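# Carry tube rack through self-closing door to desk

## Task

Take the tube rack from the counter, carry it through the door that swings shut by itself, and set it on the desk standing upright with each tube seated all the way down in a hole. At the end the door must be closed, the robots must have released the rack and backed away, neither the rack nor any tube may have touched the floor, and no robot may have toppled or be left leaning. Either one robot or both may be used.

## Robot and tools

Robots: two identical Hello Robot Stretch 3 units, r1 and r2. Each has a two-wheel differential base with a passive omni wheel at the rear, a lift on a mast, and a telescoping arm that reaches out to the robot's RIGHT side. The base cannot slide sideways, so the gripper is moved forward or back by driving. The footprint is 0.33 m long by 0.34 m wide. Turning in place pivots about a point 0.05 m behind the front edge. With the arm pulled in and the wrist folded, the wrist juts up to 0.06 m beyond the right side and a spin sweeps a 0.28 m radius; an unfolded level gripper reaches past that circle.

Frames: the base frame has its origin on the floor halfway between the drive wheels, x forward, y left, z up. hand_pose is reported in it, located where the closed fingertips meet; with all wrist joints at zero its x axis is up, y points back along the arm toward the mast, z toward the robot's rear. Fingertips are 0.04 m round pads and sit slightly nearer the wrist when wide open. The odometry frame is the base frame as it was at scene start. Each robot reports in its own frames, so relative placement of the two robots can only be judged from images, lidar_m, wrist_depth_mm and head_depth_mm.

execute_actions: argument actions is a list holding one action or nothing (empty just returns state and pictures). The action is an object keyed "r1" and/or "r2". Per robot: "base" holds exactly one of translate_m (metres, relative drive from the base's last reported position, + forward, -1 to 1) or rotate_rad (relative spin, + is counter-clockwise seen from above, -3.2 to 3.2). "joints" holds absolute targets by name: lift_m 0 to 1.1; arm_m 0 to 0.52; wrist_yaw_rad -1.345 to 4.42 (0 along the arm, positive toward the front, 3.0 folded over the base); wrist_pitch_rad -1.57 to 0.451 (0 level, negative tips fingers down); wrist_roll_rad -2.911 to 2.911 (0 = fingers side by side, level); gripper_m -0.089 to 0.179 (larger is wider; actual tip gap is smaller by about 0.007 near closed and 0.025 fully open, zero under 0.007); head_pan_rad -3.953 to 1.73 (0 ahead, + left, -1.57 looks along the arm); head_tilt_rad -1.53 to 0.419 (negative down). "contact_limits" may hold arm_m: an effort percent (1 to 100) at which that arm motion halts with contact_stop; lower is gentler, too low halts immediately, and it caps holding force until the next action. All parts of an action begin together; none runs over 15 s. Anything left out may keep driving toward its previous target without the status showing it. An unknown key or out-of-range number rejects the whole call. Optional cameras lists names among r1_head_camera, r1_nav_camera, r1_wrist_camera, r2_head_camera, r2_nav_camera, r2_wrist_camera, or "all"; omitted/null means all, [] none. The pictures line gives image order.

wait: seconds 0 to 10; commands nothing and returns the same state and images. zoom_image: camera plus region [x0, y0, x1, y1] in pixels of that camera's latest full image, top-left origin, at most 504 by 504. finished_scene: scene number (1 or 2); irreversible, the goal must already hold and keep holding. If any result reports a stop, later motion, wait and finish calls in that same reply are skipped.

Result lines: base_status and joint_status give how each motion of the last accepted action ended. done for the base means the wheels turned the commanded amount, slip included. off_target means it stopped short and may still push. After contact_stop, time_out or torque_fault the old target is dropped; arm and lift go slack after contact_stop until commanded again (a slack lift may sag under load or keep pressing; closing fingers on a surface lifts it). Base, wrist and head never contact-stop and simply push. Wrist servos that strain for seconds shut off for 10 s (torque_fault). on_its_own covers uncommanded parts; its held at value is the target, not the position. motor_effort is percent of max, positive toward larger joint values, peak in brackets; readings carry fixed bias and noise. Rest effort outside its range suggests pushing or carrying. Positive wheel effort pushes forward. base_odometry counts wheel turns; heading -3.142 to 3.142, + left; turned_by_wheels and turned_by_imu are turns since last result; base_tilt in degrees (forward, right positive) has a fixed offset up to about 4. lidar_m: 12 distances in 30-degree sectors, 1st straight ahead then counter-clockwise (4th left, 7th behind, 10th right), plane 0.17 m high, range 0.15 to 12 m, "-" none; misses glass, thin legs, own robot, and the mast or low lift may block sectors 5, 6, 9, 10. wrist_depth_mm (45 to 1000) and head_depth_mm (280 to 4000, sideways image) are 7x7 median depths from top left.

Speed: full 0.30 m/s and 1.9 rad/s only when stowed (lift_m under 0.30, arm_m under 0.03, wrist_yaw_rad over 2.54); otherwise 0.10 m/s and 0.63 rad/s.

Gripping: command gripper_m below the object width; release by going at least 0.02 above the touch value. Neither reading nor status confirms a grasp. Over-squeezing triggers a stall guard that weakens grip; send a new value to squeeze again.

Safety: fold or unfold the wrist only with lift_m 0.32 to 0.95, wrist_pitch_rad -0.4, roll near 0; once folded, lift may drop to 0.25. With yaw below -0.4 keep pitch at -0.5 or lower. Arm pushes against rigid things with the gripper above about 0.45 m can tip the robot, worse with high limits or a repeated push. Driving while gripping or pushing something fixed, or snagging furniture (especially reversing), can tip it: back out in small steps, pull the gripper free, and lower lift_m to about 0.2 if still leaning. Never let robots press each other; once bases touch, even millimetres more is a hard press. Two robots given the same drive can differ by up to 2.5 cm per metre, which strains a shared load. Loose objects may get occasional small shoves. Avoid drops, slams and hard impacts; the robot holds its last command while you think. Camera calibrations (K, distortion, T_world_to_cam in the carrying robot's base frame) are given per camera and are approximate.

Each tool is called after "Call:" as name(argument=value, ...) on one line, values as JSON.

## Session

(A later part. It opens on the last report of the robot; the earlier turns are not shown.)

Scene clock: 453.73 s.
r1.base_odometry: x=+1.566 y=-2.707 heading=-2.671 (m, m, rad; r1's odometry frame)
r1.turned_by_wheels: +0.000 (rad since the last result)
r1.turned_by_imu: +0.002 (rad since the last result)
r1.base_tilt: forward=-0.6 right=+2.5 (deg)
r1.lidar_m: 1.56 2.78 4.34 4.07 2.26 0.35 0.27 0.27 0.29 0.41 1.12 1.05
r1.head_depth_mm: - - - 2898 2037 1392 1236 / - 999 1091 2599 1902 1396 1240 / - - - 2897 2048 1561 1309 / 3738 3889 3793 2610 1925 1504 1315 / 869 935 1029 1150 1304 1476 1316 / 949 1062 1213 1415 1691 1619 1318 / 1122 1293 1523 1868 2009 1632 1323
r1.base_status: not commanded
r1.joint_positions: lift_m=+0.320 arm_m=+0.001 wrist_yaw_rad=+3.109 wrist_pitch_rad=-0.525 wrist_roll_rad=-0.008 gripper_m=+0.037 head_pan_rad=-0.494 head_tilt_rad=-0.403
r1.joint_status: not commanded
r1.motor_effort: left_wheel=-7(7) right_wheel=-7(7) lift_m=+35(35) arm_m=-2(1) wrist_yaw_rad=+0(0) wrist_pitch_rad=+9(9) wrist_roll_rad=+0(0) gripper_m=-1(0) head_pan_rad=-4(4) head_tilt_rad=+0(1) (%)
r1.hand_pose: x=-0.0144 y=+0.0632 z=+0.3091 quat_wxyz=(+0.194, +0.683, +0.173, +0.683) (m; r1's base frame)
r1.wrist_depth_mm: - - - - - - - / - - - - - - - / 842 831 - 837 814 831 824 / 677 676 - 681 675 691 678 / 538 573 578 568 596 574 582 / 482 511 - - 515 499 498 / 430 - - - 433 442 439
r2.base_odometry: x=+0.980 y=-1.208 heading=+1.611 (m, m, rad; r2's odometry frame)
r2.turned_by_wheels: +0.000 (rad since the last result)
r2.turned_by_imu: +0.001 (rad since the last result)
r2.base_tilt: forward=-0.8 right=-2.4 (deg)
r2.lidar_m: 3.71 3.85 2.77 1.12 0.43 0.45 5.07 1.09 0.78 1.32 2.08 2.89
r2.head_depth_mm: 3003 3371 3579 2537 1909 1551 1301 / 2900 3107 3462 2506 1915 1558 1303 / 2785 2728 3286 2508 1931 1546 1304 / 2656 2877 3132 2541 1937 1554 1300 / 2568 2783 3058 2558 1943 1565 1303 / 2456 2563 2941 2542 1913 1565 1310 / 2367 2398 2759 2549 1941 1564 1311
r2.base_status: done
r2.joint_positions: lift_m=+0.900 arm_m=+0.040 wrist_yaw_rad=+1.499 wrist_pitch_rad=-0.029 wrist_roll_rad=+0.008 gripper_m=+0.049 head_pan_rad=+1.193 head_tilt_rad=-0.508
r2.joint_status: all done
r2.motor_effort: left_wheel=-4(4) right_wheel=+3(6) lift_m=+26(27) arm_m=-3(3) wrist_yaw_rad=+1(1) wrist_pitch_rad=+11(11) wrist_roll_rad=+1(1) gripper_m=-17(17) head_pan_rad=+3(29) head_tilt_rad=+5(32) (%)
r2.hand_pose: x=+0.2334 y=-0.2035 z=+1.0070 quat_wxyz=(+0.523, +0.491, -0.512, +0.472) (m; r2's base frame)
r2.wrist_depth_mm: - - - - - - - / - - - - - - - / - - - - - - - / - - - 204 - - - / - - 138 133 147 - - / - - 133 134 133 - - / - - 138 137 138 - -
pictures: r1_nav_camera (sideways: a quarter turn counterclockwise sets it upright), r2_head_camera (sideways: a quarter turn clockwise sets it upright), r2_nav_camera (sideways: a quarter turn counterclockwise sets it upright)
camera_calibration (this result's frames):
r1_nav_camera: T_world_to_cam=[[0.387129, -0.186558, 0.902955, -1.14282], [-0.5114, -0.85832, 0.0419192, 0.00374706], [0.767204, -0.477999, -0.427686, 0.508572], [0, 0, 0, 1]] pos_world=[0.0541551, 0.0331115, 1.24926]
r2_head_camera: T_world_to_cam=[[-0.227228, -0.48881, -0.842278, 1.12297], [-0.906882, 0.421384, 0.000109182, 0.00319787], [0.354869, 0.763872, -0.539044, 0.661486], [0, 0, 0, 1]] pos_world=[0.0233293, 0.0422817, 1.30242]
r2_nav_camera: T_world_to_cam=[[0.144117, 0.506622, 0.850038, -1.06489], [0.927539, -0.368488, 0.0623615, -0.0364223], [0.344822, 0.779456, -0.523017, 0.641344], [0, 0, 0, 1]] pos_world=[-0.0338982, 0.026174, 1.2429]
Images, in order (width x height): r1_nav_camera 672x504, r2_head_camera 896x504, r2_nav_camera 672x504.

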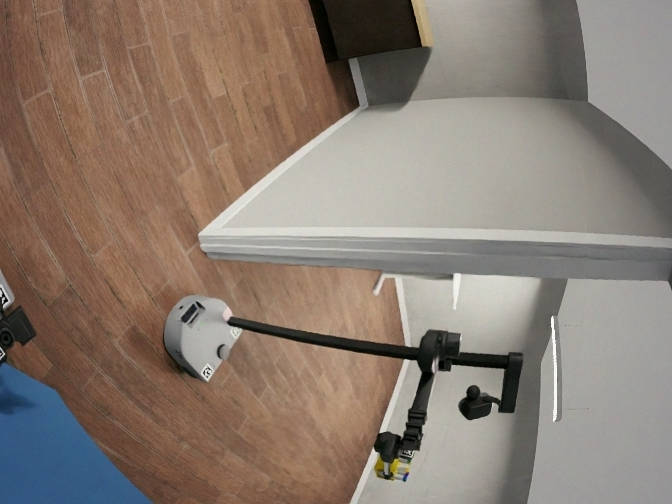

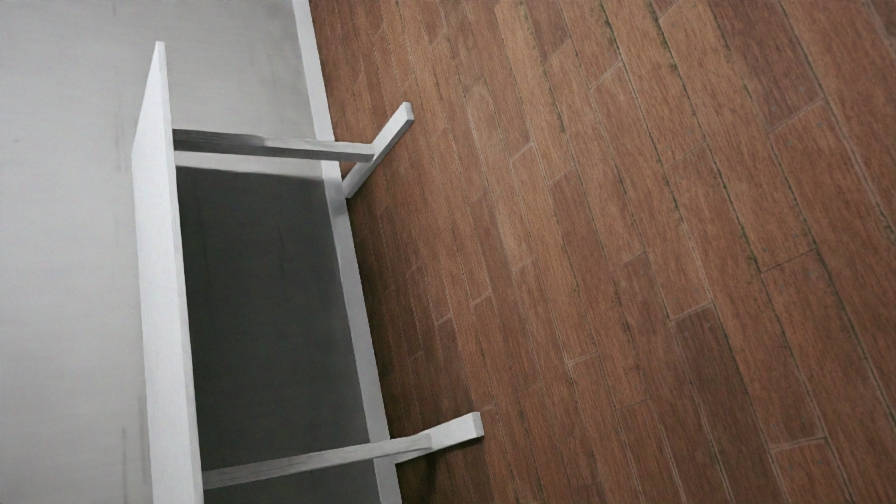

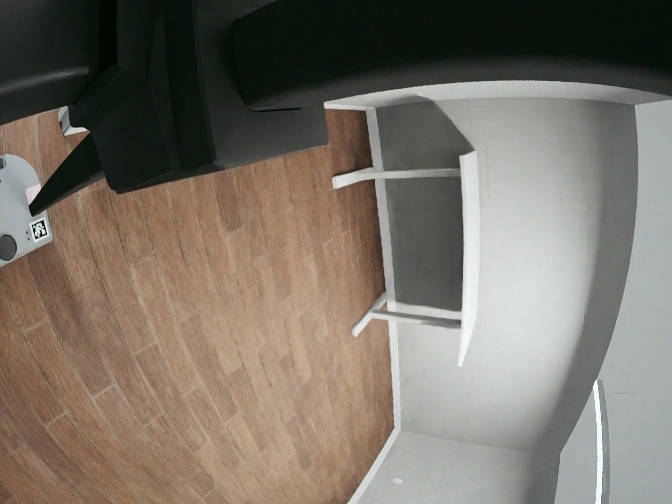

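Call:
execute_actions(actions=[{"r2":{"base":{"rotate_rad":1.21},"joints":{"head_pan_rad":0.0,"head_tilt_rad":-0.4,"lift_m":0.97}},"r1":{"base":{"translate_m":0.09},"joints":{"head_pan_rad":-2.2,"head_tilt_rad":-0.8}}}], cameras=["r1_nav_camera"])

Call:
execute_actions(actions=[{"r2":{"base":{"translate_m":0.3}},"r1":{"base":{"rotate_rad":-0.35}}}], cameras=["r1_nav_camera"])

Call:
execute_actions(actions=[{"r2":{"base":{"translate_m":0.3}},"r1":{"base":{"translate_m":0.2}}}], cameras=["r1_nav_camera","r2_wrist_camera"])

Scene clock: 471.67 s.
r1.base_odometry: x=+1.486 y=-2.748 heading=-2.671 (m, m, rad; r1's odometry frame)
r1.turned_by_wheels: +0.000 (rad since the last result)
r1.turned_by_imu: +0.001 (rad since the last result)
r1.base_tilt: forward=-0.7 right=+2.6 (deg)
r1.lidar_m: 1.53 2.69 4.25 4.07 0.57 0.32 0.27 0.27 0.31 0.53 0.93 0.97
r1.head_depth_mm: - - 290 326 395 498 658 / - - 302 355 439 574 792 / - 289 323 392 496 675 925 / - 300 354 437 572 820 1122 / 290 323 390 492 671 1041 1131 / 300 352 434 565 811 1238 1112 / 322 389 491 663 1417 1256 1108
r1.base_status: done
r1.joint_positions: lift_m=+0.320 arm_m=+0.001 wrist_yaw_rad=+3.109 wrist_pitch_rad=-0.525 wrist_roll_rad=-0.008 gripper_m=+0.037 head_pan_rad=-2.193 head_tilt_rad=-0.791
r1.joint_status: all done
r1.motor_effort: left_wheel=-13(15) right_wheel=-7(8) lift_m=+34(35) arm_m=-1(2) wrist_yaw_rad=+0(1) wrist_pitch_rad=+9(10) wrist_roll_rad=+0(0) gripper_m=+0(1) head_pan_rad=-4(54) head_tilt_rad=-5(26) (%)
r1.hand_pose: x=-0.0144 y=+0.0632 z=+0.3091 quat_wxyz=(+0.194, +0.683, +0.173, +0.683) (m; r1's base frame)
r1.wrist_depth_mm: - - - - - - - / - - - - - - - / 474 835 - 826 848 834 840 / 448 675 - 683 678 671 686 / 426 578 575 577 591 573 571 / 412 509 - - 513 500 499 / 362 - - - 427 443 435
r2.base_odometry: x=+0.980 y=-1.208 heading=+2.820 (m, m, rad; r2's odometry frame)
r2.turned_by_wheels: +1.210 (rad since the last result)
r2.turned_by_imu: +1.186 (rad since the last result)
r2.base_tilt: forward=-0.9 right=-2.5 (deg)
r2.lidar_m: 2.36 0.73 0.43 4.96 1.07 0.83 0.78 1.99 2.21 3.52 3.72 3.41
r2.head_depth_mm: 2973 3237 3640 3004 2185 1696 1386 / 2863 3057 3297 3000 2202 1698 1388 / 2744 2877 3207 3026 2195 1699 1395 / 2638 2778 3070 3045 2193 1711 1391 / 2519 2669 2921 3036 2193 1708 1392 / 2437 2554 2805 2921 2193 1713 1402 / 2361 2486 2668 2843 2202 1709 1395
r2.base_status: done
r2.joint_positions: lift_m=+0.970 arm_m=+0.040 wrist_yaw_rad=+1.499 wrist_pitch_rad=-0.030 wrist_roll_rad=+0.008 gripper_m=+0.049 head_pan_rad=+0.007 head_tilt_rad=-0.409
r2.joint_status: all done
r2.motor_effort: left_wheel=-3(7) right_wheel=+3(7) lift_m=+26(30) arm_m=-3(3) wrist_yaw_rad=+1(1) wrist_pitch_rad=+11(11) wrist_roll_rad=+1(1) gripper_m=-17(17) head_pan_rad=-3(30) head_tilt_rad=+6(21) (%)
r2.hand_pose: x=+0.2334 y=-0.2035 z=+1.0767 quat_wxyz=(+0.523, +0.491, -0.512, +0.472) (m; r2's base frame)
r2.wrist_depth_mm: - - - - - - - / - - - - - - - / - - - - - - - / - - - 204 - - - / - - 138 133 148 - - / - - 134 134 133 - - / - - 137 137 137 - -
pictures: r1_nav_camera (sideways: a quarter turn counterclockwise sets it upright)
camera_calibration (this result's frames):
r1_nav_camera: T_world_to_cam=[[-0.414703, -0.61135, 0.673998, -0.839446], [-0.796968, 0.601492, 0.0552192, -0.0118014], [-0.439163, -0.514255, -0.736667, 0.917893], [0, 0, 0, 1]] pos_world=[0.0455783, -0.0340661, 1.24262]
Images, in order (width x height): r1_nav_camera 672x504.

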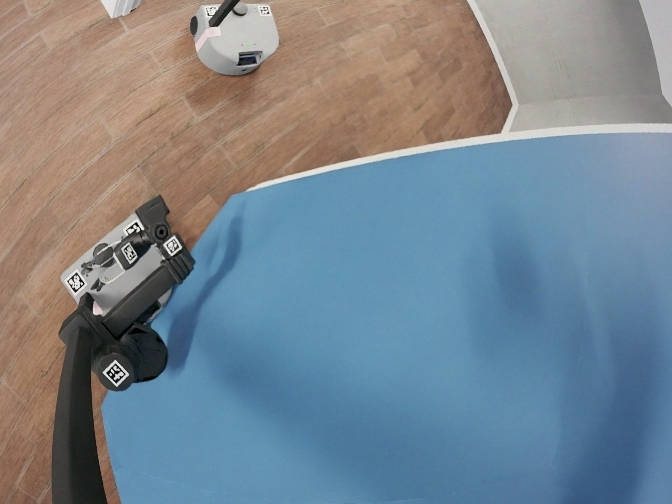

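Scene clock: 475.63 s.
r1.base_odometry: x=+1.486 y=-2.748 heading=-3.021 (m, m, rad; r1's odometry frame)
r1.turned_by_wheels: -0.350 (rad since the last result)
r1.turned_by_imu: -0.349 (rad since the last result)
r1.base_tilt: forward=-0.7 right=+2.5 (deg)
r1.lidar_m: 0.97 2.65 2.83 4.18 4.13 0.41 0.28 0.26 0.27 0.34 4.71 1.18
r1.head_depth_mm: - - - 310 386 519 761 / - - - 319 407 558 846 / - - 291 334 431 606 864 / - - 296 349 456 656 916 / - - 301 366 487 718 1093 / - - 308 385 518 795 1114 / - - 319 405 556 884 1122
r1.base_status: done
r1.joint_positions: lift_m=+0.320 arm_m=+0.001 wrist_yaw_rad=+3.109 wrist_pitch_rad=-0.525 wrist_roll_rad=-0.008 gripper_m=+0.037 head_pan_rad=-2.193 head_tilt_rad=-0.791
r1.joint_status: not commanded
r1.on_its_own: right_wheel is at rest, and its effort (-19) is outside its rest range (-18 to +18)
r1.motor_effort: left_wheel=-4(9) right_wheel=-19(23) lift_m=+35(34) arm_m=-2(2) wrist_yaw_rad=+0(0) wrist_pitch_rad=+10(10) wrist_roll_rad=+0(0) gripper_m=+0(0) head_pan_rad=-4(5) head_tilt_rad=-5(5) (%)
r1.hand_pose: x=-0.0144 y=+0.0632 z=+0.3091 quat_wxyz=(+0.194, +0.683, +0.173, +0.683) (m; r1's base frame)
r1.wrist_depth_mm: - - - - - - - / - - - - - - - / 828 825 - 828 820 822 829 / 671 673 - 666 680 671 677 / 577 586 574 576 587 577 579 / 499 514 - - 516 497 502 / 449 - - - 432 442 440
r2.base_odometry: x=+0.695 y=-1.113 heading=+2.820 (m, m, rad; r2's odometry frame)
r2.turned_by_wheels: +0.000 (rad since the last result)
r2.turned_by_imu: +0.000 (rad since the last result)
r2.base_tilt: forward=-0.8 right=-2.4 (deg)
r2.lidar_m: 2.08 0.96 0.50 0.40 0.41 1.18 1.08 2.27 2.52 3.65 3.63 2.48
r2.head_depth_mm: 2658 2851 3220 3037 2162 1702 1389 / 2553 2718 2942 2731 2195 1695 1397 / 2448 2603 2897 3012 2192 1714 1396 / 2373 2526 2745 2879 2206 1692 1396 / 2270 2417 2620 2784 2186 1718 1394 / 2196 2322 2516 2692 2189 1719 1405 / 2109 2231 2029 2601 2188 1701 1396
r2.base_status: done
r2.joint_positions: lift_m=+0.970 arm_m=+0.040 wrist_yaw_rad=+1.499 wrist_pitch_rad=-0.030 wrist_roll_rad=+0.008 gripper_m=+0.049 head_pan_rad=+0.007 head_tilt_rad=-0.409
r2.joint_status: not commanded
r2.motor_effort: left_wheel=-3(5) right_wheel=+3(6) lift_m=+26(26) arm_m=-3(3) wrist_yaw_rad=+1(1) wrist_pitch_rad=+11(11) wrist_roll_rad=+1(1) gripper_m=-17(17) head_pan_rad=-3(4) head_tilt_rad=+6(6) (%)
r2.hand_pose: x=+0.2334 y=-0.2035 z=+1.0767 quat_wxyz=(+0.523, +0.491, -0.512, +0.472) (m; r2's base frame)
r2.wrist_depth_mm: - - - - - - - / - - - - - - - / - - - - - - - / - - - 204 - - - / - - 139 133 147 - - / - - 134 133 133 - - / - - 137 136 138 - -
pictures: r1_nav_camera (sideways: a quarter turn counterclockwise sets it upright)
camera_calibration (this result's frames):
r1_nav_camera: T_world_to_cam=[[-0.414824, -0.611268, 0.673998, -0.839445], [-0.796849, 0.60165, 0.0552192, -0.0118021], [-0.439265, -0.514168, -0.736667, 0.917893], [0, 0, 0, 1]] pos_world=[0.0455716, -0.034074, 1.24262]
Images, in order (width x height): r1_nav_camera 672x504.

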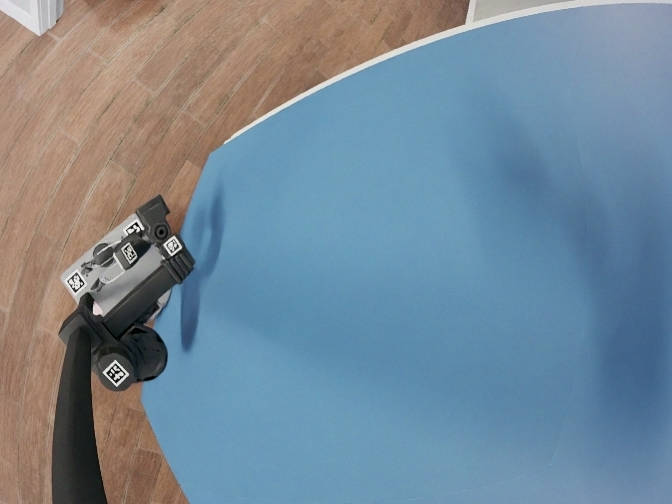

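Scene clock: 479.60 s.
r1.base_odometry: x=+1.287 y=-2.772 heading=-3.021 (m, m, rad; r1's odometry frame)
r1.turned_by_wheels: +0.000 (rad since the last result)
r1.turned_by_imu: +0.000 (rad since the last result)
r1.base_tilt: forward=-0.6 right=+2.5 (deg)
r1.lidar_m: 0.77 2.47 2.62 4.28 0.57 0.32 0.27 0.27 0.31 0.53 4.61 0.81
r1.head_depth_mm: - - 290 326 394 499 657 / - - 302 357 441 574 797 / - 290 325 394 498 678 932 / - 302 356 439 574 825 1128 / 289 325 393 496 675 1048 1134 / 302 356 438 572 823 1227 1125 / 325 393 495 674 1355 1252 1119
r1.base_status: translate_m off_target (by the wheels' count: +0.2001 of +0.2000)
r1.joint_positions: lift_m=+0.320 arm_m=+0.001 wrist_yaw_rad=+3.109 wrist_pitch_rad=-0.525 wrist_roll_rad=-0.008 gripper_m=+0.037 head_pan_rad=-2.193 head_tilt_rad=-0.791
r1.joint_status: not commanded
r1.on_its_own: left_wheel is at rest, and its effort (-19) is outside its rest range (-18 to +18)
r1.motor_effort: left_wheel=-19(21) right_wheel=-13(16) lift_m=+34(34) arm_m=-1(2) wrist_yaw_rad=-1(1) wrist_pitch_rad=+10(10) wrist_roll_rad=+0(0) gripper_m=+0(0) head_pan_rad=-4(4) head_tilt_rad=-5(5) (%)
r1.hand_pose: x=-0.0144 y=+0.0632 z=+0.3091 quat_wxyz=(+0.194, +0.683, +0.173, +0.683) (m; r1's base frame)
r1.wrist_depth_mm: - - - - - - - / - - - - - - - / 473 832 - 844 833 839 826 / 447 679 - 681 683 680 675 / 424 573 579 578 590 578 575 / 408 515 - - 511 496 495 / 363 - - - 430 441 443
r2.base_odometry: x=+0.410 y=-1.019 heading=+2.820 (m, m, rad; r2's odometry frame)
r2.turned_by_wheels: +0.000 (rad since the last result)
r2.turned_by_imu: +0.000 (rad since the last result)
r2.base_tilt: forward=-0.9 right=-2.5 (deg)
r2.lidar_m: 2.23 1.19 0.62 0.51 0.51 0.55 1.37 2.55 2.83 3.54 3.53 2.18
r2.head_depth_mm: 2346 2531 2836 2973 2183 1697 1387 / 2259 2402 2230 2672 2196 1702 1394 / 2169 2296 2547 2757 2182 1703 1389 / 2086 2215 2427 2616 2185 1710 1388 / 1996 2138 2312 2541 2193 1697 1387 / 1917 2068 1896 2429 2188 1705 1397 / 1861 1985 1736 2272 2132 1712 1405
r2.base_status: done
r2.joint_positions: lift_m=+0.970 arm_m=+0.040 wrist_yaw_rad=+1.499 wrist_pitch_rad=-0.030 wrist_roll_rad=+0.008 gripper_m=+0.049 head_pan_rad=+0.007 head_tilt_rad=-0.409
r2.joint_status: not commanded
r2.motor_effort: left_wheel=-3(4) right_wheel=+3(6) lift_m=+26(26) arm_m=-3(3) wrist_yaw_rad=+1(1) wrist_pitch_rad=+11(11) wrist_roll_rad=+1(1) gripper_m=-17(17) head_pan_rad=-3(3) head_tilt_rad=+6(6) (%)
r2.hand_pose: x=+0.2334 y=-0.2035 z=+1.0767 quat_wxyz=(+0.523, +0.491, -0.512, +0.472) (m; r2's base frame)
r2.wrist_depth_mm: - - - - - - - / - - - - - - - / - - - - - - - / - - - 204 - - - / - - 139 133 147 - - / - - 134 134 133 - - / - - 137 136 137 - -
pictures: r1_nav_camera (sideways: a quarter turn counterclockwise sets it upright), r2_wrist_camera
camera_calibration (this result's frames):
r1_nav_camera: T_world_to_cam=[[-0.414824, -0.611268, 0.673998, -0.839445], [-0.796849, 0.60165, 0.0552192, -0.0118021], [-0.439265, -0.514168, -0.736667, 0.917893], [0, 0, 0, 1]] pos_world=[0.0455716, -0.034074, 1.24262]
r2_wrist_camera: T_world_to_cam=[[-0.105625, -0.992651, -0.0590468, -0.11558], [-0.189574, 0.0783909, -0.978732, 1.14914], [0.976169, -0.0921847, -0.196461, 0.126213], [0, 0, 0, 1]] pos_world=[0.0824334, -0.193178, 1.14267]
Images, in order (width x height): r1_nav_camera 672x504, r2_wrist_camera 644x364.

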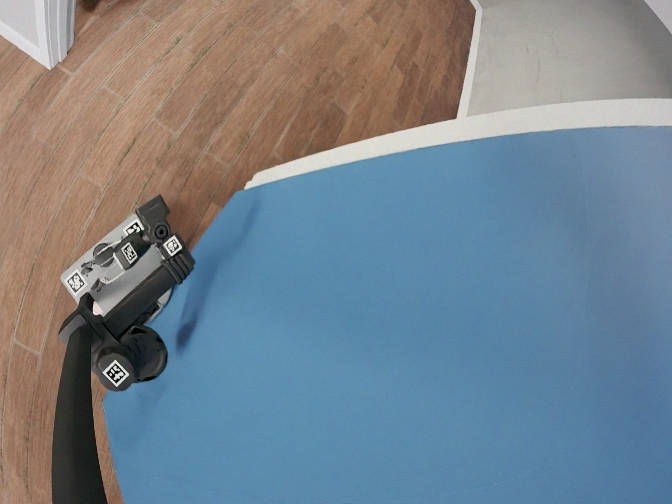

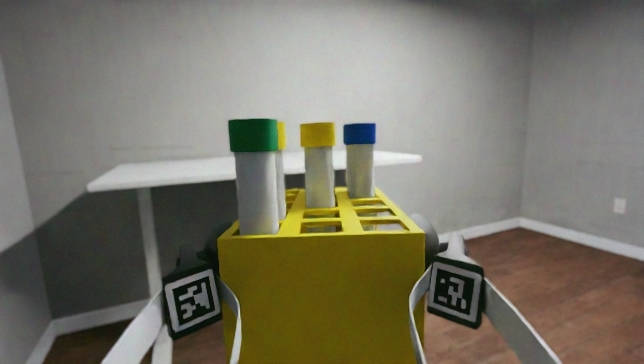

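Door follows. Continue.

Call:
execute_actions(actions=[{"r2":{"base":{"translate_m":0.15}},"r1":{"base":{"rotate_rad":-0.3}}}], cameras=[])

Call:
execute_actions(actions=[{"r2":{"base":{"translate_m":0.25}},"r1":{"base":{"translate_m":0.25}}}], cameras=["r1_nav_camera"])

Call:
execute_actions(actions=[{"r2":{"base":{"translate_m":0.15}},"r1":{"base":{"rotate_rad":-0.55}}}], cameras=["r1_nav_camera"])

Scene clock: 484.97 s.
r1.base_odometry: x=+1.287 y=-2.772 heading=+2.962 (m, m, rad; r1's odometry frame)
r1.turned_by_wheels: -0.300 (rad since the last result)
r1.turned_by_imu: -0.298 (rad since the last result)
r1.base_tilt: forward=-0.6 right=+2.5 (deg)
r1.lidar_m: 0.77 1.00 2.46 2.95 4.18 0.39 0.28 0.26 0.27 0.36 3.61 4.62
r1.head_depth_mm: - - - 310 385 514 734 / - - - 324 410 558 825 / - - 291 340 438 613 875 / - - 300 359 470 676 956 / - - 308 381 506 754 1111 / - - 321 405 551 856 1119 / - 292 338 433 603 985 1121
r1.base_status: done
r1.joint_positions: lift_m=+0.320 arm_m=+0.001 wrist_yaw_rad=+3.109 wrist_pitch_rad=-0.525 wrist_roll_rad=-0.008 gripper_m=+0.037 head_pan_rad=-2.193 head_tilt_rad=-0.791
r1.joint_status: not commanded
r1.on_its_own: right_wheel is at rest, and its effort (-25) is outside its rest range (-18 to +18)
r1.motor_effort: left_wheel=-10(15) right_wheel=-25(36) lift_m=+35(34) arm_m=-2(2) wrist_yaw_rad=-1(0) wrist_pitch_rad=+9(10) wrist_roll_rad=+0(0) gripper_m=-1(0) head_pan_rad=-4(4) head_tilt_rad=-5(4) (%)
r1.hand_pose: x=-0.0144 y=+0.0632 z=+0.3091 quat_wxyz=(+0.194, +0.683, +0.173, +0.683) (m; r1's base frame)
r1.wrist_depth_mm: - - - - - - - / - - - - - - - / 834 834 - 840 830 836 835 / 671 678 - 679 683 682 681 / 572 572 576 576 595 577 584 / 499 510 - - 514 497 510 / 448 - - - 426 438 439
r2.base_odometry: x=+0.268 y=-0.971 heading=+2.820 (m, m, rad; r2's odometry frame)
r2.turned_by_wheels: +0.000 (rad since the last result)
r2.turned_by_imu: +0.000 (rad since the last result)
r2.base_tilt: forward=-0.8 right=-2.3 (deg)
r2.lidar_m: 2.09 1.30 0.68 0.56 0.56 0.62 1.52 2.69 2.99 3.51 3.47 2.04
r2.head_depth_mm: 2196 2376 2574 2835 2170 1693 1396 / 2127 2239 2058 2629 2179 1708 1387 / 2035 2161 1858 2594 2187 1705 1400 / 1945 2086 1888 2454 2179 1717 1392 / 1876 2023 1879 2350 2222 1709 1399 / 1804 1934 1683 2253 2197 1708 1396 / 1743 1854 1701 2146 2044 1718 1403
r2.base_status: done
r2.joint_positions: lift_m=+0.970 arm_m=+0.040 wrist_yaw_rad=+1.499 wrist_pitch_rad=-0.030 wrist_roll_rad=+0.008 gripper_m=+0.049 head_pan_rad=+0.007 head_tilt_rad=-0.409
r2.joint_status: not commanded
r2.motor_effort: left_wheel=-3(3) right_wheel=+3(7) lift_m=+26(27) arm_m=-3(3) wrist_yaw_rad=+1(0) wrist_pitch_rad=+11(11) wrist_roll_rad=+1(1) gripper_m=-17(17) head_pan_rad=-4(4) head_tilt_rad=+6(5) (%)
r2.hand_pose: x=+0.2334 y=-0.2035 z=+1.0767 quat_wxyz=(+0.523, +0.491, -0.512, +0.472) (m; r2's base frame)
r2.wrist_depth_mm: - - - - - - - / - - - - - - - / - - - - - - - / - - - 204 - - - / - - 138 132 148 - - / - - 134 134 133 - - / - - 137 137 137 - -
pictures: none
No camera images: the call's "cameras" was empty. Leave "cameras" out to get every camera's image.

Scene clock: 488.47 s.
r1.base_odometry: x=+1.041 y=-2.727 heading=+2.962 (m, m, rad; r1's odometry frame)
r1.turned_by_wheels: +0.000 (rad since the last result)
r1.turned_by_imu: +0.000 (rad since the last result)
r1.base_tilt: forward=-0.6 right=+2.5 (deg)
r1.lidar_m: 0.53 0.63 2.30 2.73 0.47 0.30 0.28 0.28 0.35 0.68 3.99 4.44
r1.head_depth_mm: - - 300 342 408 503 636 / - 290 324 381 466 593 787 / - 308 359 433 543 725 960 / 298 340 405 498 650 934 1151 / 322 380 462 589 812 1193 1130 / 358 429 537 716 1093 1266 1117 / 402 493 644 890 1426 1261 1115
r1.base_status: translate_m off_target (by the wheels' count: +0.2502 of +0.2500)
r1.joint_positions: lift_m=+0.320 arm_m=+0.001 wrist_yaw_rad=+3.109 wrist_pitch_rad=-0.525 wrist_roll_rad=-0.008 gripper_m=+0.037 head_pan_rad=-2.193 head_tilt_rad=-0.791
r1.joint_status: not commanded
r1.on_its_own: left_wheel is at rest, and its effort (-26) is outside its rest range (-18 to +18); right_wheel is at rest, and its effort (-19) is outside its rest range (-18 to +18)
r1.motor_effort: left_wheel=-26(28) right_wheel=-19(22) lift_m=+35(35) arm_m=-2(2) wrist_yaw_rad=+0(1) wrist_pitch_rad=+9(9) wrist_roll_rad=+0(0) gripper_m=-1(1) head_pan_rad=-4(4) head_tilt_rad=-4(5) (%)
r1.hand_pose: x=-0.0144 y=+0.0632 z=+0.3091 quat_wxyz=(+0.194, +0.683, +0.173, +0.683) (m; r1's base frame)
r1.wrist_depth_mm: 398 - - - - - - / 392 - - - - - - / 383 821 - 827 818 840 834 / 376 660 - 681 682 679 665 / 377 543 579 584 593 577 576 / 369 505 - - 516 495 500 / 345 - - - 432 439 438
r2.base_odometry: x=+0.031 y=-0.892 heading=+2.820 (m, m, rad; r2's odometry frame)
r2.turned_by_wheels: +0.000 (rad since the last result)
r2.turned_by_imu: +0.000 (rad since the last result)
r2.base_tilt: forward=-0.9 right=-2.5 (deg)
r2.lidar_m: 1.86 1.41 0.78 0.64 0.64 0.71 1.75 2.93 3.26 3.41 3.39 1.80
r2.head_depth_mm: 1942 2102 1642 2487 2056 1706 1386 / 1854 2016 1638 2412 2123 1701 1390 / 1792 1933 1497 2288 2192 1707 1391 / 1703 1845 1483 2170 2186 1705 1399 / 1656 1767 1356 2099 2179 1699 1395 / 1589 1709 1360 1983 2115 1707 1395 / 1533 1649 1369 1912 2030 1661 1406
r2.base_status: done
r2.joint_positions: lift_m=+0.970 arm_m=+0.040 wrist_yaw_rad=+1.499 wrist_pitch_rad=-0.030 wrist_roll_rad=+0.008 gripper_m=+0.049 head_pan_rad=+0.007 head_tilt_rad=-0.409
r2.joint_status: not commanded
r2.motor_effort: left_wheel=-4(4) right_wheel=+3(6) lift_m=+27(27) arm_m=-3(3) wrist_yaw_rad=+1(1) wrist_pitch_rad=+11(11) wrist_roll_rad=+1(1) gripper_m=-17(17) head_pan_rad=-3(3) head_tilt_rad=+6(6) (%)
r2.hand_pose: x=+0.2334 y=-0.2035 z=+1.0767 quat_wxyz=(+0.523, +0.491, -0.512, +0.472) (m; r2's base frame)
r2.wrist_depth_mm: - - - - - - - / - - - - - - - / - - - - - - - / - - - 205 - - - / - - 138 133 147 - - / - - 134 133 133 - - / - - 137 136 137 - -
pictures: r1_nav_camera (sideways: a quarter turn counterclockwise sets it upright)
camera_calibration (this result's frames):
r1_nav_camera: T_world_to_cam=[[-0.414864, -0.61124, 0.673998, -0.839445], [-0.796809, 0.601703, 0.0552192, -0.0118023], [-0.439299, -0.514139, -0.736667, 0.917893], [0, 0, 0, 1]] pos_world=[0.0455693, -0.0340766, 1.24262]
Images, in order (width x height): r1_nav_camera 672x504.

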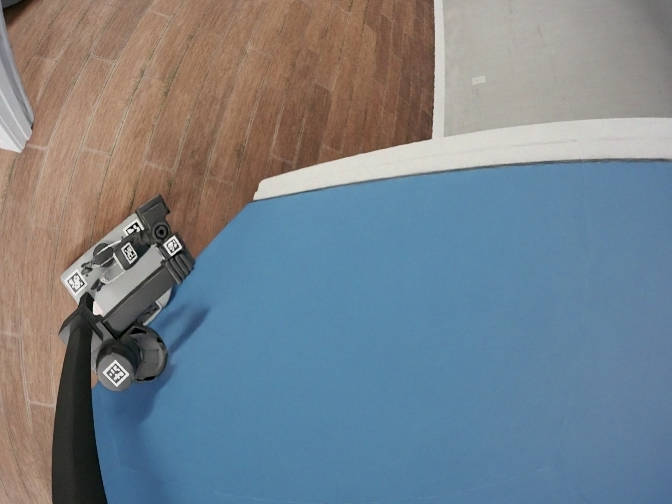

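Scene clock: 490.93 s.
r1.base_odometry: x=+1.041 y=-2.727 heading=+2.412 (m, m, rad; r1's odometry frame)
r1.turned_by_wheels: -0.550 (rad since the last result)
r1.turned_by_imu: -0.545 (rad since the last result)
r1.base_tilt: forward=-0.6 right=+2.5 (deg)
r1.lidar_m: 4.44 0.52 0.62 2.30 2.69 0.43 0.28 0.26 0.26 0.33 0.67 3.87
r1.head_depth_mm: - - - 308 388 529 790 / - - - 317 405 561 868 / - - 287 329 425 598 861 / - - 293 341 445 640 897 / - - 296 355 469 689 1089 / - - 302 368 494 745 1097 / - - 307 384 522 808 1115
r1.base_status: done
r1.joint_positions: lift_m=+0.320 arm_m=+0.001 wrist_yaw_rad=+3.109 wrist_pitch_rad=-0.525 wrist_roll_rad=-0.008 gripper_m=+0.037 head_pan_rad=-2.193 head_tilt_rad=-0.791
r1.joint_status: not commanded
r1.on_its_own: right_wheel is at rest, and its effort (-30) is outside its rest range (-18 to +18)
r1.motor_effort: left_wheel=-14(22) right_wheel=-30(49) lift_m=+34(35) arm_m=-2(2) wrist_yaw_rad=-1(1) wrist_pitch_rad=+10(9) wrist_roll_rad=+0(0) gripper_m=+0(0) head_pan_rad=-5(4) head_tilt_rad=-5(3) (%)
r1.hand_pose: x=-0.0144 y=+0.0632 z=+0.3091 quat_wxyz=(+0.194, +0.683, +0.173, +0.683) (m; r1's base frame)
r1.wrist_depth_mm: - - - - - - 612 / - - - - - - 579 / 841 829 - 826 823 815 549 / 680 675 - 678 674 686 508 / 580 568 576 574 595 574 537 / 498 514 - - 512 494 506 / 447 - - - 427 443 438
r2.base_odometry: x=-0.111 y=-0.845 heading=+2.819 (m, m, rad; r2's odometry frame)
r2.turned_by_wheels: +0.000 (rad since the last result)
r2.turned_by_imu: +0.000 (rad since the last result)
r2.base_tilt: forward=-0.8 right=-2.5 (deg)
r2.lidar_m: 1.72 1.27 0.84 0.69 0.69 0.76 1.88 3.06 3.41 3.36 3.34 1.66
r2.head_depth_mm: 1789 1940 1468 1816 1953 1698 1390 / 1715 1859 1345 2212 2166 1698 1392 / 1630 1780 1350 2128 2179 1706 1396 / 1579 1709 1351 2010 2117 1704 1400 / 1523 1637 1362 1913 2030 1710 1391 / 1463 1563 1364 1829 1970 1716 1401 / 1416 1509 1372 1750 1901 1706 1397
r2.base_status: done
r2.joint_positions: lift_m=+0.970 arm_m=+0.040 wrist_yaw_rad=+1.499 wrist_pitch_rad=-0.030 wrist_roll_rad=+0.008 gripper_m=+0.049 head_pan_rad=+0.007 head_tilt_rad=-0.409
r2.joint_status: not commanded
r2.motor_effort: left_wheel=-3(4) right_wheel=+3(6) lift_m=+26(27) arm_m=-3(3) wrist_yaw_rad=+1(1) wrist_pitch_rad=+11(11) wrist_roll_rad=+1(1) gripper_m=-17(17) head_pan_rad=-2(3) head_tilt_rad=+6(6) (%)
r2.hand_pose: x=+0.2334 y=-0.2035 z=+1.0767 quat_wxyz=(+0.523, +0.491, -0.512, +0.472) (m; r2's base frame)
r2.wrist_depth_mm: - - - - - - - / - - - - - - - / - - - - - - - / - - 905 204 - - - / - - 138 133 147 - - / - - 133 133 133 - - / - - 137 136 137 - -
pictures: r1_nav_camera (sideways: a quarter turn counterclockwise sets it upright)
camera_calibration (this result's frames):
r1_nav_camera: T_world_to_cam=[[-0.414884, -0.611227, 0.673998, -0.839445], [-0.796789, 0.601729, 0.0552192, -0.0118025], [-0.439315, -0.514124, -0.736667, 0.917893], [0, 0, 0, 1]] pos_world=[0.0455682, -0.0340779, 1.24262]
Images, in order (width x height): r1_nav_camera 672x504.

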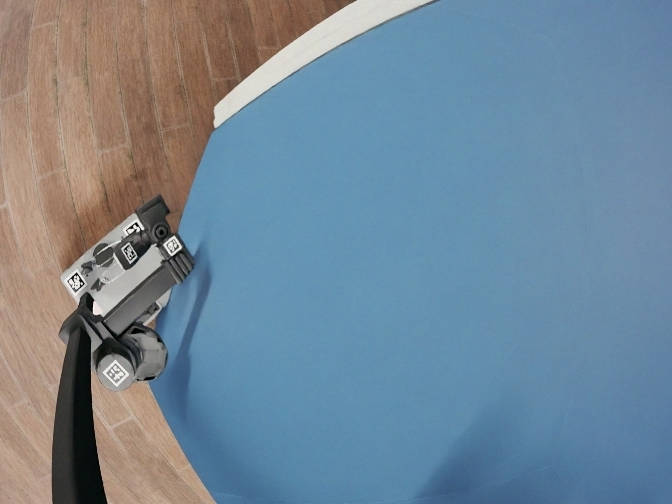

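Call:
execute_actions(actions=[{"r2":{"base":{"translate_m":0.28}},"r1":{"base":{"translate_m":0.28},"joints":{"head_pan_rad":0.3,"head_tilt_rad":-1.2}}}], cameras=["r1_nav_camera","r2_nav_camera","r2_wrist_camera"])

Scene clock: 496.40 s.
r1.base_odometry: x=+0.832 y=-2.540 heading=+2.411 (m, m, rad; r1's odometry frame)
r1.turned_by_wheels: -0.001 (rad since the last result)
r1.turned_by_imu: +0.001 (rad since the last result)
r1.base_tilt: forward=-0.7 right=+2.5 (deg)
r1.lidar_m: 4.16 1.56 0.35 2.27 2.60 0.31 0.27 0.27 0.32 0.57 2.28 4.06
r1.head_depth_mm: 1731 1581 1453 1364 1271 1193 1128 / 1708 1565 1458 1358 1258 1193 1123 / 1704 1563 1458 1352 1258 1213 - / 1695 1556 1442 1354 1262 - - / 1682 1551 1443 1331 1253 - - / 1678 1551 1422 1327 1235 1192 - / 1660 1536 1427 923 1217 1180 -
r1.base_status: translate_m off_target (by the wheels' count: +0.2802 of +0.2800)
r1.joint_positions: lift_m=+0.320 arm_m=+0.001 wrist_yaw_rad=+3.109 wrist_pitch_rad=-0.525 wrist_roll_rad=-0.008 gripper_m=+0.037 head_pan_rad=+0.293 head_tilt_rad=-1.185
r1.joint_status: all done
r1.on_its_own: left_wheel is at rest, and its effort (-33) is outside its rest range (-18 to +18); right_wheel is at rest, and its effort (-19) is outside its rest range (-18 to +18)
r1.motor_effort: left_wheel=-33(34) right_wheel=-19(27) lift_m=+35(35) arm_m=-2(2) wrist_yaw_rad=-1(1) wrist_pitch_rad=+10(10) wrist_roll_rad=+0(0) gripper_m=-1(0) head_pan_rad=+5(51) head_tilt_rad=-7(29) (%)
r1.hand_pose: x=-0.0144 y=+0.0632 z=+0.3091 quat_wxyz=(+0.194, +0.683, +0.173, +0.683) (m; r1's base frame)
r1.wrist_depth_mm: - - - - - 333 334 / - - - - 968 362 - / 457 839 - 834 761 399 828 / 424 680 - 681 493 449 685 / 408 575 577 578 534 546 576 / 394 507 - - 511 497 504 / 353 - - - 431 443 441
r2.base_odometry: x=-0.377 y=-0.756 heading=+2.819 (m, m, rad; r2's odometry frame)
r2.turned_by_wheels: +0.000 (rad since the last result)
r2.turned_by_imu: +0.000 (rad since the last result)
r2.base_tilt: forward=-0.9 right=-2.4 (deg)
r2.lidar_m: 1.45 1.03 0.96 0.79 0.78 0.87 1.63 3.33 3.72 3.28 3.26 1.41
r2.head_depth_mm: 1502 1630 1339 984 2058 1653 1388 / 1426 1558 1342 921 2044 1691 1393 / 1382 1495 1339 871 1943 1704 1390 / 1325 1425 1357 870 1854 1695 1387 / 1278 1370 1362 824 1758 1697 1394 / 1230 1324 1368 827 1673 1704 1394 / 1195 1273 1317 829 1610 1676 1407
r2.base_status: done
r2.joint_positions: lift_m=+0.970 arm_m=+0.040 wrist_yaw_rad=+1.499 wrist_pitch_rad=-0.030 wrist_roll_rad=+0.008 gripper_m=+0.049 head_pan_rad=+0.007 head_tilt_rad=-0.409
r2.joint_status: not commanded
r2.motor_effort: left_wheel=-4(4) right_wheel=+3(7) lift_m=+27(27) arm_m=-3(3) wrist_yaw_rad=+1(1) wrist_pitch_rad=+11(11) wrist_roll_rad=+1(1) gripper_m=-16(16) head_pan_rad=-3(3) head_tilt_rad=+6(6) (%)
r2.hand_pose: x=+0.2334 y=-0.2035 z=+1.0767 quat_wxyz=(+0.523, +0.491, -0.512, +0.472) (m; r2's base frame)
r2.wrist_depth_mm: - - - - - - - / - - - - - - - / - - - - - - - / - - 890 205 - - - / 647 694 139 132 147 - - / - - 134 133 133 - - / - - 138 136 137 - -
pictures: r1_nav_camera (sideways: a quarter turn counterclockwise sets it upright), r2_nav_camera (sideways: a quarter turn counterclockwise sets it upright), r2_wrist_camera
camera_calibration (this result's frames):
r1_nav_camera: T_world_to_cam=[[0.895201, 0.29005, 0.338357, -0.410207], [0.286951, -0.956042, 0.0603542, -0.0250684], [0.340989, 0.0430626, -0.93908, 1.17622], [0, 0, 0, 1]] pos_world=[-0.026667, 0.0443628, 1.24487]
r2_nav_camera: T_world_to_cam=[[0.436963, 0.0561261, 0.897727, -1.12887], [0.000744903, -0.998074, 0.0620372, -0.0303546], [0.899479, -0.0264393, -0.436163, 0.524948], [0, 0, 0, 1]] pos_world=[0.0211169, 0.0469421, 1.24426]
r2_wrist_camera: T_world_to_cam=[[-0.105625, -0.992651, -0.0590466, -0.11558], [-0.189574, 0.0783907, -0.978732, 1.14914], [0.976169, -0.0921848, -0.196461, 0.126213], [0, 0, 0, 1]] pos_world=[0.0824334, -0.193178, 1.14267]
Images, in order (width x height): r1_nav_camera 672x504, r2_nav_camera 672x504, r2_wrist_camera 644x364.

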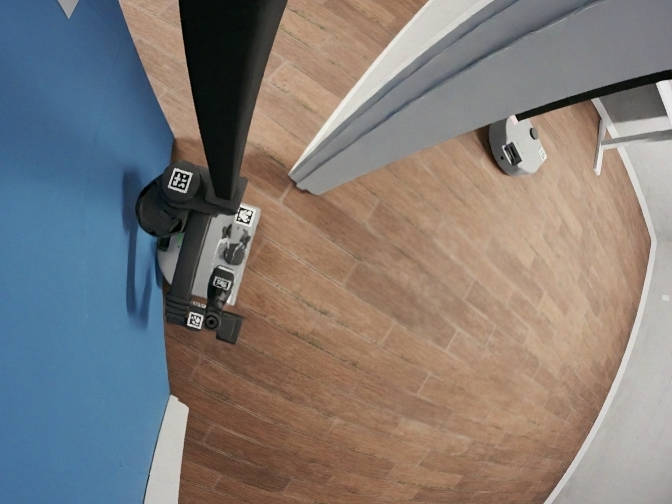

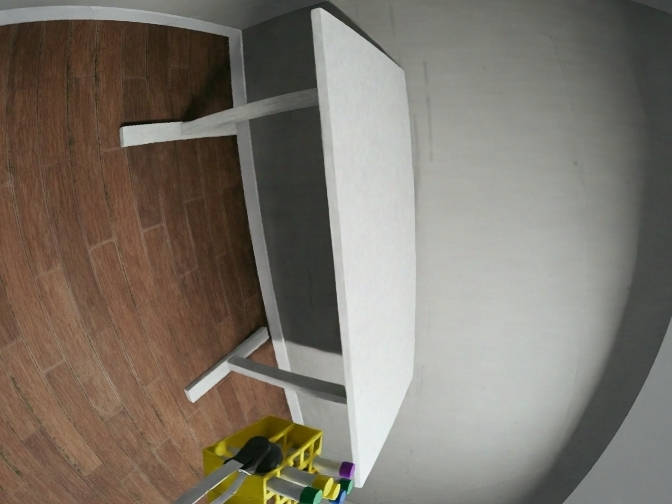

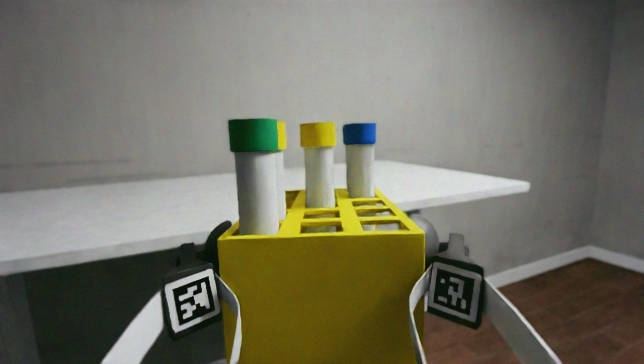

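Call:
execute_actions(actions=[{"r2":{"base":{"translate_m":0.15}},"r1":{"base":{"rotate_rad":-0.2}}}], cameras=[])

Call:
execute_actions(actions=[{"r2":{"base":{"translate_m":0.3},"joints":{"head_tilt_rad":-0.8}},"r1":{"base":{"translate_m":0.3}}}], cameras=["r1_nav_camera","r2_nav_camera"])

Scene clock: 506.07 s.
r1.base_odometry: x=+0.832 y=-2.540 heading=+2.212 (m, m, rad; r1's odometry frame)
r1.turned_by_wheels: -0.200 (rad since the last result)
r1.turned_by_imu: -0.197 (rad since the last result)
r1.base_tilt: forward=-0.7 right=+2.5 (deg)
r1.lidar_m: 4.19 3.75 0.35 0.35 2.35 0.35 0.27 0.27 0.29 0.42 2.06 3.03
r1.head_depth_mm: 1709 1580 1467 1361 1273 1187 925 / 1713 1563 1445 1354 1256 1198 972 / 1694 1567 1442 1348 1263 1214 - / 1698 1552 1445 1348 1259 - - / 1668 1554 1437 1337 1255 - - / 1656 1538 1440 1328 1246 1189 - / 1656 1544 1428 1330 1093 1185 -
r1.base_status: done
r1.joint_positions: lift_m=+0.320 arm_m=+0.001 wrist_yaw_rad=+3.109 wrist_pitch_rad=-0.525 wrist_roll_rad=-0.008 gripper_m=+0.037 head_pan_rad=+0.294 head_tilt_rad=-1.185
r1.joint_status: not commanded
r1.on_its_own: right_wheel is at rest, and its effort (-44) is outside its rest range (-18 to +18)
r1.motor_effort: left_wheel=-16(28) right_wheel=-44(58) lift_m=+34(35) arm_m=-1(2) wrist_yaw_rad=+0(0) wrist_pitch_rad=+10(9) wrist_roll_rad=+0(0) gripper_m=-1(1) head_pan_rad=+4(5) head_tilt_rad=-8(7) (%)
r1.hand_pose: x=-0.0144 y=+0.0632 z=+0.3091 quat_wxyz=(+0.194, +0.683, +0.173, +0.683) (m; r1's base frame)
r1.wrist_depth_mm: - - - - 362 370 - / - - - - 392 944 - / 822 833 - 830 438 801 829 / 683 682 - 688 489 671 678 / 574 575 569 574 544 578 576 / 475 510 - - 512 501 498 / 419 - - - 427 437 441
r2.base_odometry: x=-0.519 y=-0.708 heading=+2.819 (m, m, rad; r2's odometry frame)
r2.turned_by_wheels: +0.000 (rad since the last result)
r2.turned_by_imu: +0.000 (rad since the last result)
r2.base_tilt: forward=-0.8 right=-2.4 (deg)
r2.lidar_m: 1.31 0.90 1.01 0.84 0.83 0.93 1.78 3.47 3.84 3.22 3.06 1.28
r2.head_depth_mm: 1353 1465 1336 814 1949 1637 1392 / 1291 1393 1336 819 1868 1697 1394 / 1241 1345 1341 820 1760 1701 1393 / 1192 1284 1339 819 672 1707 1391 / 1150 1235 1277 825 643 1655 1399 / 1109 1187 1251 826 618 1608 1391 / 1073 1142 1200 827 595 1561 1403
r2.base_status: done
r2.joint_positions: lift_m=+0.970 arm_m=+0.040 wrist_yaw_rad=+1.499 wrist_pitch_rad=-0.030 wrist_roll_rad=+0.008 gripper_m=+0.049 head_pan_rad=+0.007 head_tilt_rad=-0.408
r2.joint_status: not commanded
r2.motor_effort: left_wheel=-3(3) right_wheel=+3(6) lift_m=+27(26) arm_m=-3(3) wrist_yaw_rad=+1(1) wrist_pitch_rad=+11(11) wrist_roll_rad=+1(1) gripper_m=-17(17) head_pan_rad=-3(3) head_tilt_rad=+6(6) (%)
r2.hand_pose: x=+0.2334 y=-0.2035 z=+1.0767 quat_wxyz=(+0.523, +0.491, -0.512, +0.472) (m; r2's base frame)
r2.wrist_depth_mm: 991 - - - - - - / - - - - - - - / - - - - - - - / - - 886 204 - - - / 648 628 139 133 147 - - / 451 487 134 133 133 - - / - - 137 136 137 - -
pictures: none
No camera images: the call's "cameras" was empty. Leave "cameras" out to get every camera's image.

Scene clock: 510.20 s.
r1.base_odometry: x=+0.653 y=-2.300 heading=+2.212 (m, m, rad; r1's odometry frame)
r1.turned_by_wheels: +0.000 (rad since the last result)
r1.turned_by_imu: +0.001 (rad since the last result)
r1.base_tilt: forward=-0.7 right=+2.5 (deg)
r1.lidar_m: 3.88 3.70 1.92 0.42 0.37 0.30 0.29 0.30 0.42 0.92 2.10 3.07
r1.head_depth_mm: 1712 1561 1468 1365 1268 1195 1129 / 1699 1563 1451 1364 1266 1190 1120 / 1709 1563 1440 1349 1259 1211 - / 1684 1556 1444 1347 1253 - - / 1688 1542 1436 1336 1250 - - / 1676 1546 1423 1331 1254 1194 - / 1659 1537 1433 1325 1242 1179 -
r1.base_status: done
r1.joint_positions: lift_m=+0.320 arm_m=+0.001 wrist_yaw_rad=+3.109 wrist_pitch_rad=-0.525 wrist_roll_rad=-0.008 gripper_m=+0.037 head_pan_rad=+0.294 head_tilt_rad=-1.186
r1.joint_status: not commanded
r1.motor_effort: left_wheel=+3(23) right_wheel=-5(40) lift_m=+34(34) arm_m=-2(2) wrist_yaw_rad=+0(1) wrist_pitch_rad=+10(10) wrist_roll_rad=+0(0) gripper_m=+0(0) head_pan_rad=+5(5) head_tilt_rad=-7(6) (%)
r1.hand_pose: x=-0.0144 y=+0.0632 z=+0.3091 quat_wxyz=(+0.194, +0.683, +0.173, +0.683) (m; r1's base frame)
r1.wrist_depth_mm: 350 366 - - - - - / 349 410 - - - - - / 353 440 - 801 849 845 835 / 351 493 - 674 674 678 679 / 352 505 546 577 598 574 573 / 353 466 - - 513 499 498 / 336 - - - 430 441 442
r2.base_odometry: x=-0.804 y=-0.613 heading=+2.819 (m, m, rad; r2's odometry frame)
r2.turned_by_wheels: +0.000 (rad since the last result)
r2.turned_by_imu: +0.000 (rad since the last result)
r2.base_tilt: forward=-0.8 right=-2.5 (deg)
r2.lidar_m: 1.03 1.02 0.68 0.94 0.93 1.03 1.66 3.76 3.78 3.12 2.39 1.03
r2.head_depth_mm: 961 704 557 459 1481 1311 1166 / 956 704 556 459 1445 1310 1161 / 953 703 554 459 418 1310 1157 / 923 699 555 459 407 1311 1158 / 903 699 553 458 398 1303 1160 / 872 700 552 457 390 1284 1159 / 856 697 552 457 389 1260 1154
r2.base_status: done
r2.joint_positions: lift_m=+0.970 arm_m=+0.040 wrist_yaw_rad=+1.499 wrist_pitch_rad=-0.030 wrist_roll_rad=+0.008 gripper_m=+0.049 head_pan_rad=+0.007 head_tilt_rad=-0.790
r2.joint_status: all done
r2.motor_effort: left_wheel=-3(5) right_wheel=+2(6) lift_m=+26(27) arm_m=-3(3) wrist_yaw_rad=+1(1) wrist_pitch_rad=+11(11) wrist_roll_rad=+1(1) gripper_m=-18(17) head_pan_rad=-3(3) head_tilt_rad=-6(39) (%)
r2.hand_pose: x=+0.2334 y=-0.2035 z=+1.0767 quat_wxyz=(+0.523, +0.491, -0.512, +0.472) (m; r2's base frame)
r2.wrist_depth_mm: 790 882 933 - - - - / 793 884 966 - - - - / 832 916 962 - - - - / 840 926 874 205 - - - / 657 632 139 132 147 574 554 / 429 424 134 133 134 385 444 / 321 311 138 136 137 - -
pictures: r1_nav_camera (sideways: a quarter turn counterclockwise sets it upright), r2_nav_camera (sideways: a quarter turn counterclockwise sets it upright)
camera_calibration (this result's frames):
r1_nav_camera: T_world_to_cam=[[0.895144, 0.290655, 0.33799, -0.409728], [0.287579, -0.955853, 0.0603547, -0.0250729], [0.340611, 0.0431727, -0.939212, 1.17639], [0, 0, 0, 1]] pos_world=[-0.0267163, 0.0443356, 1.24488]
r2_nav_camera: T_world_to_cam=[[0.739749, 0.0581022, 0.67037, -0.834329], [0.0240578, -0.997912, 0.0599432, -0.0277401], [0.672453, -0.0282153, -0.739602, 0.921082], [0, 0, 0, 1]] pos_world=[-0.00152229, 0.0467828, 1.24221]
Images, in order (width x height): r1_nav_camera 672x504, r2_nav_camera 672x504.

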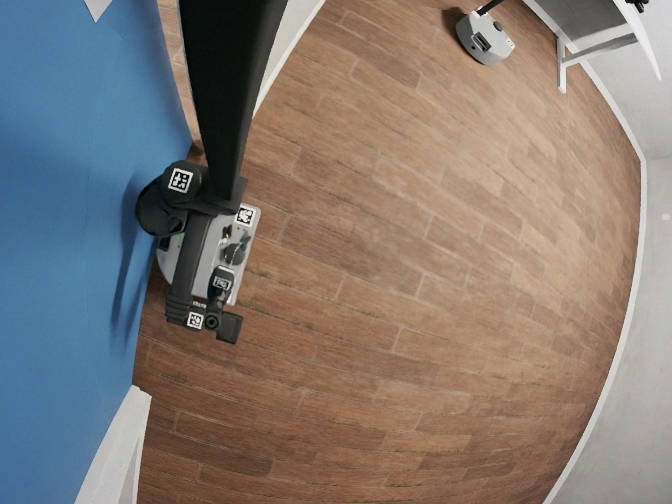

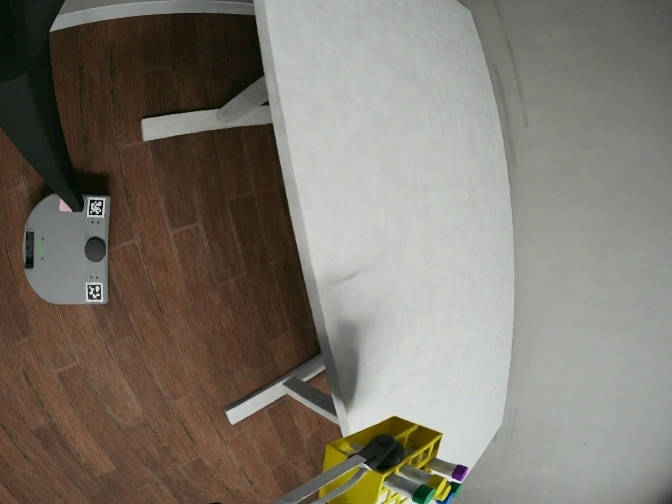

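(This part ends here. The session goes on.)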